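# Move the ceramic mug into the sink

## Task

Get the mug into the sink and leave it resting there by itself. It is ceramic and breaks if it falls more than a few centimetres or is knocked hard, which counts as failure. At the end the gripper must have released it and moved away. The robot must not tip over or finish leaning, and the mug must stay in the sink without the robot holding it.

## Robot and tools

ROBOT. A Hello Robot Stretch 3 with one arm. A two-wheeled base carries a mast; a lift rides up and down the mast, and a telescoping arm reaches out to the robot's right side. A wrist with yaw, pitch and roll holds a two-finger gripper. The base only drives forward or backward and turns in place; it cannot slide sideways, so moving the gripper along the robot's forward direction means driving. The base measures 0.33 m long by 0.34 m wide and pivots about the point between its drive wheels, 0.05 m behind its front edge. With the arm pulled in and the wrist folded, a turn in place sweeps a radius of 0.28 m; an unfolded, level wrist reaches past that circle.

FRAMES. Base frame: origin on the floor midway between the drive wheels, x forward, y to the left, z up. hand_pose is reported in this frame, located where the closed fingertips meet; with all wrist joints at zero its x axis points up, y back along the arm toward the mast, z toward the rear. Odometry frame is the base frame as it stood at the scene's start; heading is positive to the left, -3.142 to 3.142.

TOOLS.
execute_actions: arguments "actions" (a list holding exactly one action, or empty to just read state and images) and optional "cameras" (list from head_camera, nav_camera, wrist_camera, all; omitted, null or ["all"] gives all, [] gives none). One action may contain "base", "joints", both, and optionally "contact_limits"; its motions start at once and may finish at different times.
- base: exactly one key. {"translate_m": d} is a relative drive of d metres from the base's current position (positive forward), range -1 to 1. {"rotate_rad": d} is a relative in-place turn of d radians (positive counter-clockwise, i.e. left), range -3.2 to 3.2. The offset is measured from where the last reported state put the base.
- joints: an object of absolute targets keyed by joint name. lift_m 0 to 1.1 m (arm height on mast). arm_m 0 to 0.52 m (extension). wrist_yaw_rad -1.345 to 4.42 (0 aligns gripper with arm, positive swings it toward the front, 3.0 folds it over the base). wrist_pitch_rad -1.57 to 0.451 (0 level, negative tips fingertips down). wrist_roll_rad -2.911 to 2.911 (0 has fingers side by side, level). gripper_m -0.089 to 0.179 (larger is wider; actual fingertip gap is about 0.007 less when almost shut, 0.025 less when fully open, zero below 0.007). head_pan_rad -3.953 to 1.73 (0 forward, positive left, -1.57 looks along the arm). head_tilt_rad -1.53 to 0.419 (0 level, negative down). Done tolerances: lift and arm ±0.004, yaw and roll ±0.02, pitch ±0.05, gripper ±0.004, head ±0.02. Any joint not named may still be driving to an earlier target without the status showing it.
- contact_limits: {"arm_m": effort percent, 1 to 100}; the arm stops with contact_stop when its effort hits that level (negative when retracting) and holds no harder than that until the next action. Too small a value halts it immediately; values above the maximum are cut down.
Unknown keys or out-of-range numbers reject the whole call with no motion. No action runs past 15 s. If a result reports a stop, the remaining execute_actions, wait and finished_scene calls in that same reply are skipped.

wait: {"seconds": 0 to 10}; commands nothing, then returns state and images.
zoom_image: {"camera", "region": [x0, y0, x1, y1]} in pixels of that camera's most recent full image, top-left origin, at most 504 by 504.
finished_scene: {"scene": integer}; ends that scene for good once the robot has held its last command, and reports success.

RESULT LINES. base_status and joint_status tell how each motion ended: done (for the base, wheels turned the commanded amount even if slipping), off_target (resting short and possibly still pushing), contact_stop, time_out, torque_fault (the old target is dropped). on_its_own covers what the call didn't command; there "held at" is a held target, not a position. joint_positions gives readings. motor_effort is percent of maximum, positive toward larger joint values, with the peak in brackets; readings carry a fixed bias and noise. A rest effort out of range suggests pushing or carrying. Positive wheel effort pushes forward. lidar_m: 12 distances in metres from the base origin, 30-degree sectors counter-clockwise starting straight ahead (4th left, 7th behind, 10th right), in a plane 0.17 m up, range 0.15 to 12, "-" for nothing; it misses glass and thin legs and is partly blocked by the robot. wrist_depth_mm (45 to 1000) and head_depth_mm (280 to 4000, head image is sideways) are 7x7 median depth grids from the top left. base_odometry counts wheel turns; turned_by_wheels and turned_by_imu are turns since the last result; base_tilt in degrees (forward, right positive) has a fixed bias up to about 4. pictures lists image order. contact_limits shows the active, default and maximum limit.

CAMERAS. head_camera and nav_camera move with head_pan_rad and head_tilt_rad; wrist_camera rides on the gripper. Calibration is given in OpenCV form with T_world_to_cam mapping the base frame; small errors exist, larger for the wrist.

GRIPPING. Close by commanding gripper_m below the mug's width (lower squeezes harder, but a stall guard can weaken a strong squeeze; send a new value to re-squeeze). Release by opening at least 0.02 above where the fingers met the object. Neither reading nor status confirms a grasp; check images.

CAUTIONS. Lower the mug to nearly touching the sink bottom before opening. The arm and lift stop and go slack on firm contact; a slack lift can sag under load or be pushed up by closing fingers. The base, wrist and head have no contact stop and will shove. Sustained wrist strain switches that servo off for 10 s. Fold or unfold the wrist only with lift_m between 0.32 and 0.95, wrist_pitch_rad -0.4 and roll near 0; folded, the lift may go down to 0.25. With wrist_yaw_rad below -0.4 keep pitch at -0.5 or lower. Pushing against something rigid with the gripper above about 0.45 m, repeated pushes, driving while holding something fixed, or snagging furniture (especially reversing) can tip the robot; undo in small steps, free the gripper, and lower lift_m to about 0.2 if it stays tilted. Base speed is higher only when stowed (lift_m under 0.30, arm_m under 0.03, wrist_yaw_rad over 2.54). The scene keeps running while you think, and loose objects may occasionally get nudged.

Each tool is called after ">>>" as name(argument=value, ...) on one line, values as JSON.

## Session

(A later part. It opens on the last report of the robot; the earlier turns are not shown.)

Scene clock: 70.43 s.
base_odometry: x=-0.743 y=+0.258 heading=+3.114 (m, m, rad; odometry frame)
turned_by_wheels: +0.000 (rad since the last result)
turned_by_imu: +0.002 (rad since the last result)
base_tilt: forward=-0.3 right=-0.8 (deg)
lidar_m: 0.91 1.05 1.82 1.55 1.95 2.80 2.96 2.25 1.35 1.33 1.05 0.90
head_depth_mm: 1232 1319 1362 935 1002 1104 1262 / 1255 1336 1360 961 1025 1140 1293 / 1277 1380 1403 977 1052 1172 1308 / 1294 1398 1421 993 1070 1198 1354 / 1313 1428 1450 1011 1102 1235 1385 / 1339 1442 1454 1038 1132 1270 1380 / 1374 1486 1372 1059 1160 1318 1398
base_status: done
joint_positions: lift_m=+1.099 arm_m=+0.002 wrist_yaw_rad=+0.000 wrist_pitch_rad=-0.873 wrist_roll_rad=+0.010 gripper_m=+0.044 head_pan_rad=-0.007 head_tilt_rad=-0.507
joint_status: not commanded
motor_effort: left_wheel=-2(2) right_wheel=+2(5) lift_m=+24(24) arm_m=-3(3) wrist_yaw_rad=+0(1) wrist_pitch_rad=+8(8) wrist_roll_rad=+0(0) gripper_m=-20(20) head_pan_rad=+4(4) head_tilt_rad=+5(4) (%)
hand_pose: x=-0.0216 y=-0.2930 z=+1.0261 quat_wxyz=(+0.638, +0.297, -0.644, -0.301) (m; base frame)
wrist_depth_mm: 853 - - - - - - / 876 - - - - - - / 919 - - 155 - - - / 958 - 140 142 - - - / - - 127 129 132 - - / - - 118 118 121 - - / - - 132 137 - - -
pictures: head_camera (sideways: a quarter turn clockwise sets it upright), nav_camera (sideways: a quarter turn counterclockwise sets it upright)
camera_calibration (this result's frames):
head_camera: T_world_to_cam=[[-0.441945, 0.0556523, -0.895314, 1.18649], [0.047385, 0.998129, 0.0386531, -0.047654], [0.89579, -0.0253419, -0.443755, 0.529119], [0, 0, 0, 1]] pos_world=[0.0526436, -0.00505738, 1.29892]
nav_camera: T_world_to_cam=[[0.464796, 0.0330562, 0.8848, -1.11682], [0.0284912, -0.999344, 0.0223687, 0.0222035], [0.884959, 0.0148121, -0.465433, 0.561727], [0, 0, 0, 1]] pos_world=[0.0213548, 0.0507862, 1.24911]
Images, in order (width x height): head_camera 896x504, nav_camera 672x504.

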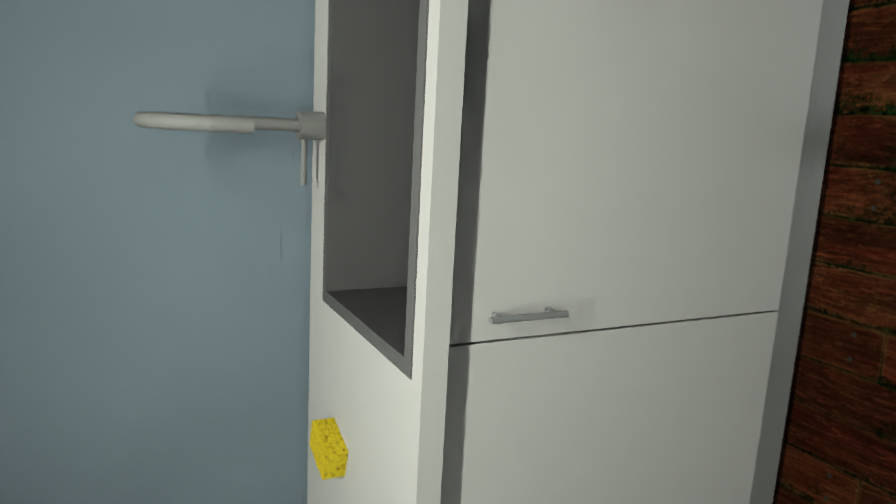

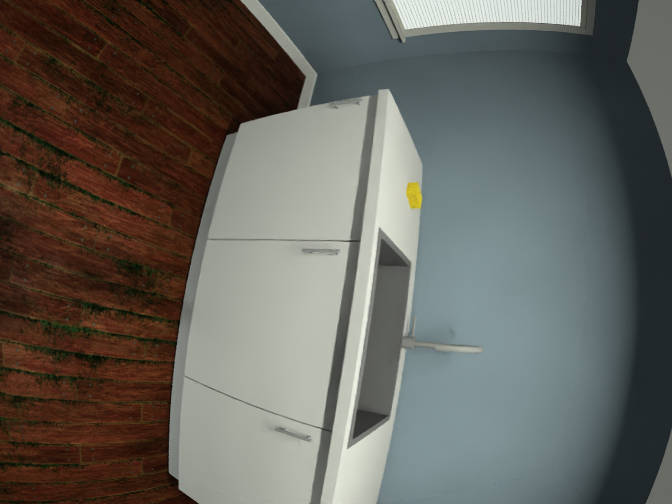

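>>> execute_actions(actions=[{"base":{"translate_m":0.45}}], cameras=[])

>>> execute_actions(actions=[{"base":{"rotate_rad":1.38},"joints":{"head_pan_rad":-1.57,"head_tilt_rad":-0.55}}], cameras=[])

>>> execute_actions(actions=[{"base":{"translate_m":0.04},"joints":{"arm_m":0.36}}])

Scene clock: 77.17 s.
base_odometry: x=-1.192 y=+0.270 heading=+3.114 (m, m, rad; odometry frame)
turned_by_wheels: +0.000 (rad since the last result)
turned_by_imu: +0.001 (rad since the last result)
base_tilt: forward=-0.3 right=-0.8 (deg)
lidar_m: 0.47 0.55 1.70 1.59 1.93 3.24 3.40 2.38 1.42 0.95 0.55 0.47
head_depth_mm: 864 894 924 945 989 530 613 / 879 945 1026 961 1009 547 629 / 895 963 1045 983 1023 551 650 / 914 983 1066 1004 1047 595 672 / 923 1003 1083 929 763 606 689 / 942 1020 1111 899 651 630 715 / 959 1043 1143 907 655 650 739
base_status: done
joint_positions: lift_m=+1.099 arm_m=+0.002 wrist_yaw_rad=+0.000 wrist_pitch_rad=-0.873 wrist_roll_rad=+0.010 gripper_m=+0.044 head_pan_rad=-0.007 head_tilt_rad=-0.507
joint_status: not commanded
motor_effort: left_wheel=-2(3) right_wheel=+2(4) lift_m=+24(24) arm_m=-3(3) wrist_yaw_rad=+0(0) wrist_pitch_rad=+8(8) wrist_roll_rad=+0(0) gripper_m=-20(20) head_pan_rad=+5(5) head_tilt_rad=+4(5) (%)
hand_pose: x=-0.0216 y=-0.2930 z=+1.0261 quat_wxyz=(+0.638, +0.297, -0.644, -0.301) (m; base frame)
wrist_depth_mm: 430 579 900 - - - - / 441 597 945 - - - - / 468 639 943 155 - - - / 485 687 140 142 - - - / 513 703 127 128 132 - - / 539 670 118 118 121 - - / 554 436 133 137 - - -
pictures: none
No camera images: the call's "cameras" was empty. Leave "cameras" out to get every camera's image.

Scene clock: 80.33 s.
base_odometry: x=-1.192 y=+0.270 heading=-1.789 (m, m, rad; odometry frame)
turned_by_wheels: +1.380 (rad since the last result)
turned_by_imu: +1.353 (rad since the last result)
base_tilt: forward=-0.3 right=-0.8 (deg)
lidar_m: 1.71 1.59 2.59 3.22 2.74 1.47 1.42 0.63 0.48 0.47 0.50 0.72
head_depth_mm: - - - - - - - / - - - - - - - / - - - - - - - / - - 1085 - - - 699 / 901 979 1051 996 1006 301 698 / 896 978 1052 978 837 609 703 / 905 980 1054 838 640 613 704
base_status: done
joint_positions: lift_m=+1.099 arm_m=+0.002 wrist_yaw_rad=+0.000 wrist_pitch_rad=-0.873 wrist_roll_rad=+0.010 gripper_m=+0.044 head_pan_rad=-1.563 head_tilt_rad=-0.543
joint_status: all done
motor_effort: left_wheel=-2(6) right_wheel=+2(5) lift_m=+24(24) arm_m=-3(2) wrist_yaw_rad=+1(0) wrist_pitch_rad=+8(8) wrist_roll_rad=+0(0) gripper_m=-20(20) head_pan_rad=-5(57) head_tilt_rad=-5(16) (%)
hand_pose: x=-0.0216 y=-0.2930 z=+1.0261 quat_wxyz=(+0.638, +0.297, -0.644, -0.301) (m; base frame)
wrist_depth_mm: 417 436 706 738 709 683 517 / 375 381 696 735 762 732 502 / 366 356 354 155 355 365 368 / 521 498 141 142 361 424 364 / 745 683 127 129 132 543 517 / - - 118 117 121 778 722 / - - 132 137 - - -
pictures: none
No camera images: the call's "cameras" was empty. Leave "cameras" out to get every camera's image.

Scene clock: 84.17 s.
base_odometry: x=-1.201 y=+0.231 heading=-1.789 (m, m, rad; odometry frame)
turned_by_wheels: +0.000 (rad since the last result)
turned_by_imu: -0.001 (rad since the last result)
base_tilt: forward=-0.3 right=-0.8 (deg)
lidar_m: 1.67 1.55 2.53 3.64 2.79 1.52 1.46 0.63 0.49 0.48 0.50 0.73
head_depth_mm: - 972 1053 998 984 610 702 / - 942 1024 997 988 609 702 / - - 1025 1003 986 613 702 / 884 - - 641 997 615 702 / 904 979 1053 1009 1011 615 701 / 899 976 1050 904 694 613 704 / 904 980 1062 837 618 617 706
base_status: done
joint_positions: lift_m=+1.099 arm_m=+0.360 wrist_yaw_rad=+0.000 wrist_pitch_rad=-0.873 wrist_roll_rad=+0.010 gripper_m=+0.044 head_pan_rad=-1.563 head_tilt_rad=-0.543
joint_status: all done
motor_effort: left_wheel=-2(4) right_wheel=+1(6) lift_m=+24(24) arm_m=+3(3) wrist_yaw_rad=+0(1) wrist_pitch_rad=+8(8) wrist_roll_rad=+0(0) gripper_m=-20(19) head_pan_rad=-5(5) head_tilt_rad=-4(5) (%)
hand_pose: x=-0.0216 y=-0.6509 z=+1.0261 quat_wxyz=(+0.638, +0.298, -0.644, -0.301) (m; base frame)
wrist_depth_mm: 413 421 429 443 425 450 453 / 370 376 428 421 415 418 420 / 334 345 483 155 484 476 459 / 304 327 140 141 562 583 540 / 280 321 127 129 132 565 555 / 260 297 118 118 121 529 515 / 242 308 132 138 482 486 489
pictures: head_camera (sideways: a quarter turn clockwise sets it upright), nav_camera (sideways: a quarter turn counterclockwise sets it upright), wrist_camera
camera_calibration (this result's frames):
head_camera: T_world_to_cam=[[0.0489023, 0.474771, -0.87875, 1.16189], [0.998728, -0.034071, 0.0371712, -0.0515262], [-0.0122921, -0.87945, -0.475833, 0.576398], [0, 0, 0, 1]] pos_world=[0.00172662, -0.0464746, 1.2972]
nav_camera: T_world_to_cam=[[0.0401296, -0.495921, 0.86744, -1.09158], [-0.998811, -0.0439697, 0.0210694, 0.0301627], [0.0276924, -0.867254, -0.497095, 0.608154], [0, 0, 0, 1]] pos_world=[0.0570905, -0.012589, 1.24856]
wrist_camera: T_world_to_cam=[[-0.998974, -0.00428495, 0.0450869, -0.0790727], [-0.0274943, 0.84846, -0.528545, 1.1301], [-0.0359897, -0.529242, -0.847707, 0.691891], [0, 0, 0, 1]] pos_world=[-0.0230194, -0.593007, 1.18739]
Images, in order (width x height): head_camera 896x504, nav_camera 672x504, wrist_camera 644x364.

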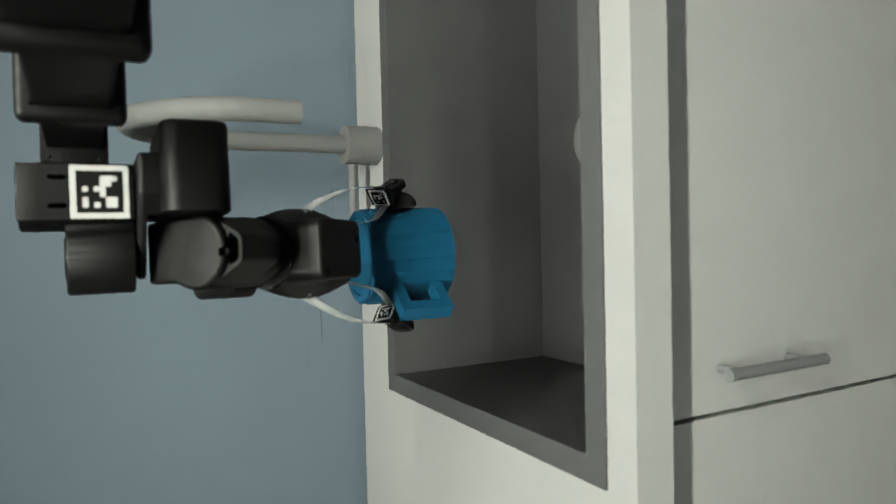

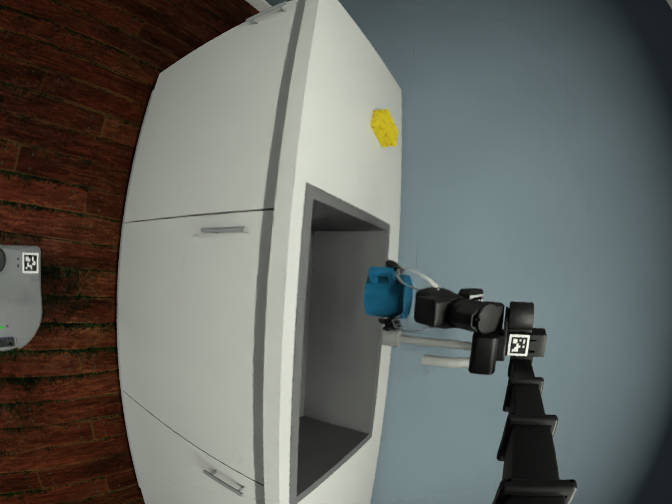

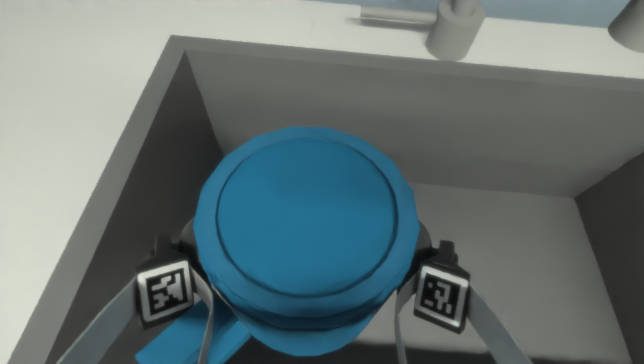

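>>> execute_actions(actions=[{"base":{"translate_m":0.02},"joints":{"arm_m":0.495}}], cameras=[])

>>> execute_actions(actions=[{"joints":{"lift_m":0.83}}], cameras=["head_camera","wrist_camera"])

Scene clock: 86.87 s.
base_odometry: x=-1.205 y=+0.212 heading=-1.789 (m, m, rad; odometry frame)
turned_by_wheels: +0.000 (rad since the last result)
turned_by_imu: -0.001 (rad since the last result)
base_tilt: forward=-0.4 right=-0.8 (deg)
lidar_m: 1.65 1.53 2.50 3.21 2.82 1.53 1.48 0.63 0.49 0.48 0.50 0.73
head_depth_mm: - 975 1048 992 981 612 697 / - 869 1001 997 989 612 700 / 886 992 1045 996 995 615 702 / 882 - 747 999 1002 619 705 / 904 985 1035 1003 995 606 705 / 902 979 1052 873 661 620 709 / 901 977 1062 842 619 617 711
base_status: done
joint_positions: lift_m=+1.099 arm_m=+0.495 wrist_yaw_rad=+0.000 wrist_pitch_rad=-0.873 wrist_roll_rad=+0.010 gripper_m=+0.044 head_pan_rad=-1.563 head_tilt_rad=-0.543
joint_status: all done
motor_effort: left_wheel=-1(4) right_wheel=+2(6) lift_m=+24(24) arm_m=+3(2) wrist_yaw_rad=+0(0) wrist_pitch_rad=+8(8) wrist_roll_rad=+0(0) gripper_m=-20(20) head_pan_rad=-5(5) head_tilt_rad=-4(5) (%)
hand_pose: x=-0.0216 y=-0.7859 z=+1.0261 quat_wxyz=(+0.638, +0.298, -0.644, -0.301) (m; base frame)
wrist_depth_mm: 396 397 388 382 372 356 347 / 369 378 384 389 399 325 401 / 335 339 344 155 356 343 368 / 305 312 140 142 333 352 344 / 281 287 127 128 132 467 434 / 259 262 118 117 121 525 522 / 242 258 132 137 480 487 493
pictures: none
No camera images: the call's "cameras" was empty. Leave "cameras" out to get every camera's image.

Scene clock: 90.17 s.
base_odometry: x=-1.205 y=+0.212 heading=-1.789 (m, m, rad; odometry frame)
turned_by_wheels: +0.000 (rad since the last result)
turned_by_imu: -0.001 (rad since the last result)
base_tilt: forward=-0.3 right=-0.8 (deg)
lidar_m: 1.64 1.53 2.49 3.21 2.81 1.54 1.47 0.64 0.49 0.48 0.51 0.73
head_depth_mm: 898 971 1057 994 1023 - - / 901 866 1004 991 - 624 702 / 899 973 1056 - 994 616 703 / 903 977 1057 - 585 613 705 / 905 979 1053 1000 861 607 709 / 906 979 1056 875 660 618 707 / 903 981 1049 840 619 618 709
base_status: not commanded
joint_positions: lift_m=+0.830 arm_m=+0.495 wrist_yaw_rad=+0.000 wrist_pitch_rad=-0.873 wrist_roll_rad=+0.010 gripper_m=+0.044 head_pan_rad=-1.563 head_tilt_rad=-0.543
joint_status: all done
motor_effort: left_wheel=-2(2) right_wheel=+2(2) lift_m=+19(25) arm_m=+3(3) wrist_yaw_rad=+0(0) wrist_pitch_rad=+8(8) wrist_roll_rad=-1(0) gripper_m=-20(20) head_pan_rad=-5(5) head_tilt_rad=-4(4) (%)
hand_pose: x=-0.0216 y=-0.7859 z=+0.7570 quat_wxyz=(+0.638, +0.298, -0.644, -0.301) (m; base frame)
wrist_depth_mm: 186 224 221 216 211 207 202 / 190 249 260 253 247 238 234 / 193 267 304 155 292 286 275 / 193 274 140 141 296 308 311 / 195 261 127 128 132 280 283 / 199 243 118 117 121 258 262 / 198 220 132 138 235 239 242
pictures: head_camera (sideways: a quarter turn clockwise sets it upright), wrist_camera
camera_calibration (this result's frames):
head_camera: T_world_to_cam=[[0.0489028, 0.474778, -0.878746, 1.16189], [0.998728, -0.0340724, 0.0371709, -0.0515258], [-0.0122931, -0.879446, -0.47584, 0.576408], [0, 0, 0, 1]] pos_world=[0.00172657, -0.0464745, 1.2972]
wrist_camera: T_world_to_cam=[[-0.998974, -0.00429078, 0.0450864, -0.0675215], [-0.0274941, 0.848531, -0.528432, 1.10235], [-0.0359898, -0.529129, -0.847778, 0.392464], [0, 0, 0, 1]] pos_world=[-0.0230194, -0.728002, 0.918282]
Images, in order (width x height): head_camera 896x504, wrist_camera 644x364.

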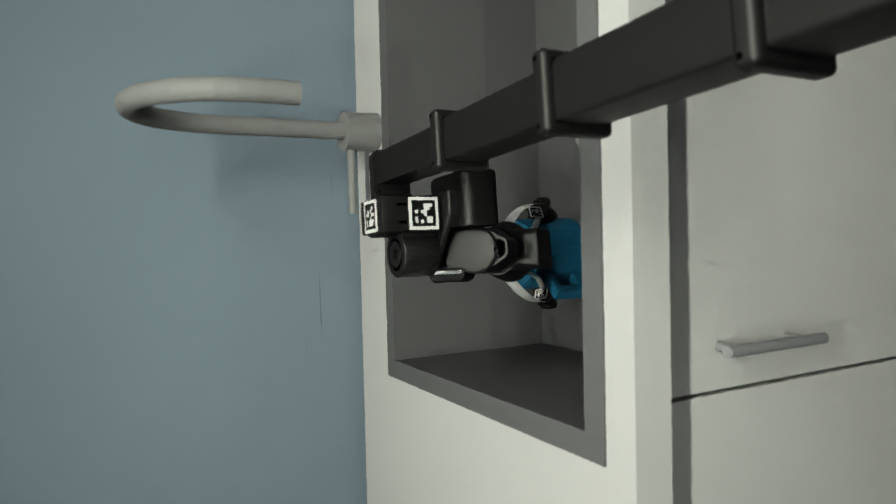

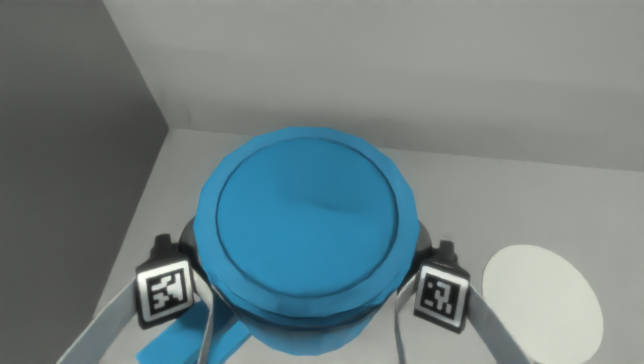

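>>> execute_actions(actions=[{"joints":{"lift_m":0.778,"arm_m":0.52}}], cameras=[])

>>> execute_actions(actions=[{"joints":{"gripper_m":0.14}}], cameras=[])

>>> execute_actions(actions=[{"joints":{"lift_m":1.05}}], cameras=["wrist_camera"])

>>> execute_actions(actions=[{"joints":{"arm_m":0.1}}], cameras=[])

>>> finished_scene(scene=2)

Scene clock: 92.20 s.
base_odometry: x=-1.205 y=+0.212 heading=-1.789 (m, m, rad; odometry frame)
turned_by_wheels: +0.000 (rad since the last result)
turned_by_imu: -0.001 (rad since the last result)
base_tilt: forward=-0.4 right=-0.8 (deg)
lidar_m: 1.65 1.53 2.49 3.20 2.82 1.54 1.48 0.64 0.48 0.48 0.51 0.73
head_depth_mm: 898 977 1052 998 980 604 - / 900 862 1001 999 - 627 716 / 900 979 1044 - 581 613 705 / 905 978 1049 974 582 615 706 / 901 977 1050 1000 991 617 706 / 900 979 1049 880 661 619 706 / 904 981 1053 838 618 618 708
base_status: not commanded
joint_positions: lift_m=+0.778 arm_m=+0.520 wrist_yaw_rad=+0.000 wrist_pitch_rad=-0.873 wrist_roll_rad=+0.010 gripper_m=+0.044 head_pan_rad=-1.563 head_tilt_rad=-0.543
joint_status: all done
motor_effort: left_wheel=-1(1) right_wheel=+2(2) lift_m=+19(21) arm_m=+3(3) wrist_yaw_rad=+0(0) wrist_pitch_rad=+8(8) wrist_roll_rad=+0(1) gripper_m=-20(19) head_pan_rad=-5(5) head_tilt_rad=-5(4) (%)
hand_pose: x=-0.0216 y=-0.8108 z=+0.7049 quat_wxyz=(+0.638, +0.298, -0.644, -0.301) (m; base frame)
wrist_depth_mm: 184 198 193 189 185 181 177 / 188 227 228 221 216 209 204 / 191 246 253 155 254 250 243 / 195 228 140 142 237 245 249 / 193 213 127 129 132 224 227 / 188 197 118 117 121 207 209 / 181 176 132 137 187 191 192
pictures: none
No camera images: the call's "cameras" was empty. Leave "cameras" out to get every camera's image.

Scene clock: 93.67 s.
base_odometry: x=-1.205 y=+0.212 heading=-1.789 (m, m, rad; odometry frame)
turned_by_wheels: +0.000 (rad since the last result)
turned_by_imu: +0.000 (rad since the last result)
base_tilt: forward=-0.4 right=-0.8 (deg)
lidar_m: 1.65 1.53 2.50 3.20 2.82 1.54 1.47 0.64 0.49 0.48 0.50 0.73
head_depth_mm: 900 977 1055 996 983 600 - / 897 864 999 992 - 624 717 / 901 974 1057 - 579 612 702 / 902 976 1055 977 583 615 704 / 903 983 1051 1000 992 607 706 / 905 975 1056 878 661 618 705 / 903 976 1051 837 618 620 709
base_status: not commanded
joint_positions: lift_m=+0.778 arm_m=+0.520 wrist_yaw_rad=+0.000 wrist_pitch_rad=-0.866 wrist_roll_rad=+0.010 gripper_m=+0.140 head_pan_rad=-1.563 head_tilt_rad=-0.543
joint_status: all done
motor_effort: left_wheel=-2(2) right_wheel=+2(2) lift_m=+18(18) arm_m=+2(3) wrist_yaw_rad=+0(0) wrist_pitch_rad=+6(8) wrist_roll_rad=+0(0) gripper_m=+1(82) head_pan_rad=-5(4) head_tilt_rad=-5(4) (%)
hand_pose: x=-0.0216 y=-0.8123 z=+0.7060 quat_wxyz=(+0.639, +0.295, -0.645, -0.299) (m; base frame)
wrist_depth_mm: 184 196 192 187 184 179 175 / 187 227 225 218 212 207 202 / 191 248 255 250 254 246 239 / 194 232 149 150 243 248 251 / 193 215 135 137 215 227 229 / 188 - 126 126 199 211 209 / 178 181 132 123 189 189 193
pictures: none
No camera images: the call's "cameras" was empty. Leave "cameras" out to get every camera's image.

Scene clock: 96.97 s.
base_odometry: x=-1.205 y=+0.212 heading=-1.789 (m, m, rad; odometry frame)
turned_by_wheels: +0.000 (rad since the last result)
turned_by_imu: -0.001 (rad since the last result)
base_tilt: forward=-0.3 right=-0.8 (deg)
lidar_m: 1.65 1.53 2.50 3.20 2.81 1.54 1.47 0.64 0.49 0.48 0.50 0.73
head_depth_mm: 903 - 1044 994 988 613 700 / 895 - 1002 998 986 612 703 / 898 989 1050 995 996 614 703 / 901 - 1056 995 907 615 703 / 904 979 1056 1007 1000 607 706 / 905 976 1054 878 660 616 707 / 907 983 1057 837 619 619 711
base_status: not commanded
joint_positions: lift_m=+1.050 arm_m=+0.520 wrist_yaw_rad=+0.000 wrist_pitch_rad=-0.865 wrist_roll_rad=+0.010 gripper_m=+0.140 head_pan_rad=-1.563 head_tilt_rad=-0.543
joint_status: all done
motor_effort: left_wheel=-1(2) right_wheel=+2(1) lift_m=+23(24) arm_m=+3(2) wrist_yaw_rad=+1(1) wrist_pitch_rad=+5(6) wrist_roll_rad=-1(0) gripper_m=+0(0) head_pan_rad=-5(5) head_tilt_rad=-5(3) (%)
hand_pose: x=-0.0216 y=-0.8125 z=+0.9778 quat_wxyz=(+0.639, +0.295, -0.645, -0.298) (m; base frame)
wrist_depth_mm: 346 349 348 348 343 337 236 / 310 314 321 328 326 275 336 / 279 285 288 288 299 287 308 / 254 270 345 328 315 305 293 / 234 268 438 440 414 388 381 / 214 - 455 463 469 478 476 / 213 298 423 368 436 435 447
pictures: wrist_camera
camera_calibration (this result's frames):
wrist_camera: T_world_to_cam=[[-0.998974, -0.00394101, 0.0451167, -0.0773396], [-0.0274884, 0.84448, -0.534881, 1.24465], [-0.0359922, -0.535572, -0.843722, 0.556422], [0, 0, 0, 1]] pos_world=[-0.0230199, -0.753382, 1.13869]
Images, in order (width x height): wrist_camera 644x364.

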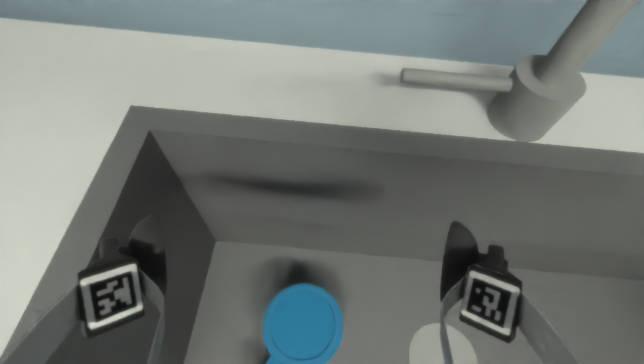

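Scene clock: 101.27 s.
base_odometry: x=-1.205 y=+0.212 heading=-1.789 (m, m, rad; odometry frame)
turned_by_wheels: +0.000 (rad since the last result)
turned_by_imu: -0.001 (rad since the last result)
base_tilt: forward=-0.4 right=-0.8 (deg)
lidar_m: 1.65 1.53 2.49 3.22 2.82 1.54 1.47 0.64 0.48 0.48 0.51 0.73
head_depth_mm: 900 - - - 560 614 700 / 906 - - - - 612 701 / 901 965 - - - 628 704 / 905 969 - - - 626 703 / 902 979 1058 1004 1038 619 707 / 904 976 1052 880 669 621 706 / 904 984 1056 842 619 619 707
base_status: not commanded
joint_positions: lift_m=+1.050 arm_m=+0.100 wrist_yaw_rad=+0.000 wrist_pitch_rad=-0.865 wrist_roll_rad=+0.010 gripper_m=+0.140 head_pan_rad=-1.563 head_tilt_rad=-0.543
joint_status: all done
motor_effort: left_wheel=-1(1) right_wheel=+2(2) lift_m=+23(22) arm_m=-3(2) wrist_yaw_rad=+1(1) wrist_pitch_rad=+5(5) wrist_roll_rad=+0(0) gripper_m=+0(0) head_pan_rad=-5(5) head_tilt_rad=-5(4) (%)
hand_pose: x=-0.0216 y=-0.3931 z=+0.9779 quat_wxyz=(+0.639, +0.295, -0.645, -0.298) (m; base frame)
wrist_depth_mm: 347 355 551 632 610 603 564 / 309 327 578 598 668 676 591 / 281 281 426 602 621 632 569 / 265 267 266 267 270 275 275 / 432 387 368 364 342 272 265 / 711 - 598 547 508 428 439 / - - - - - - 699
pictures: none
No camera images: the call's "cameras" was empty. Leave "cameras" out to get every camera's image.

The scene is finished: the task was done.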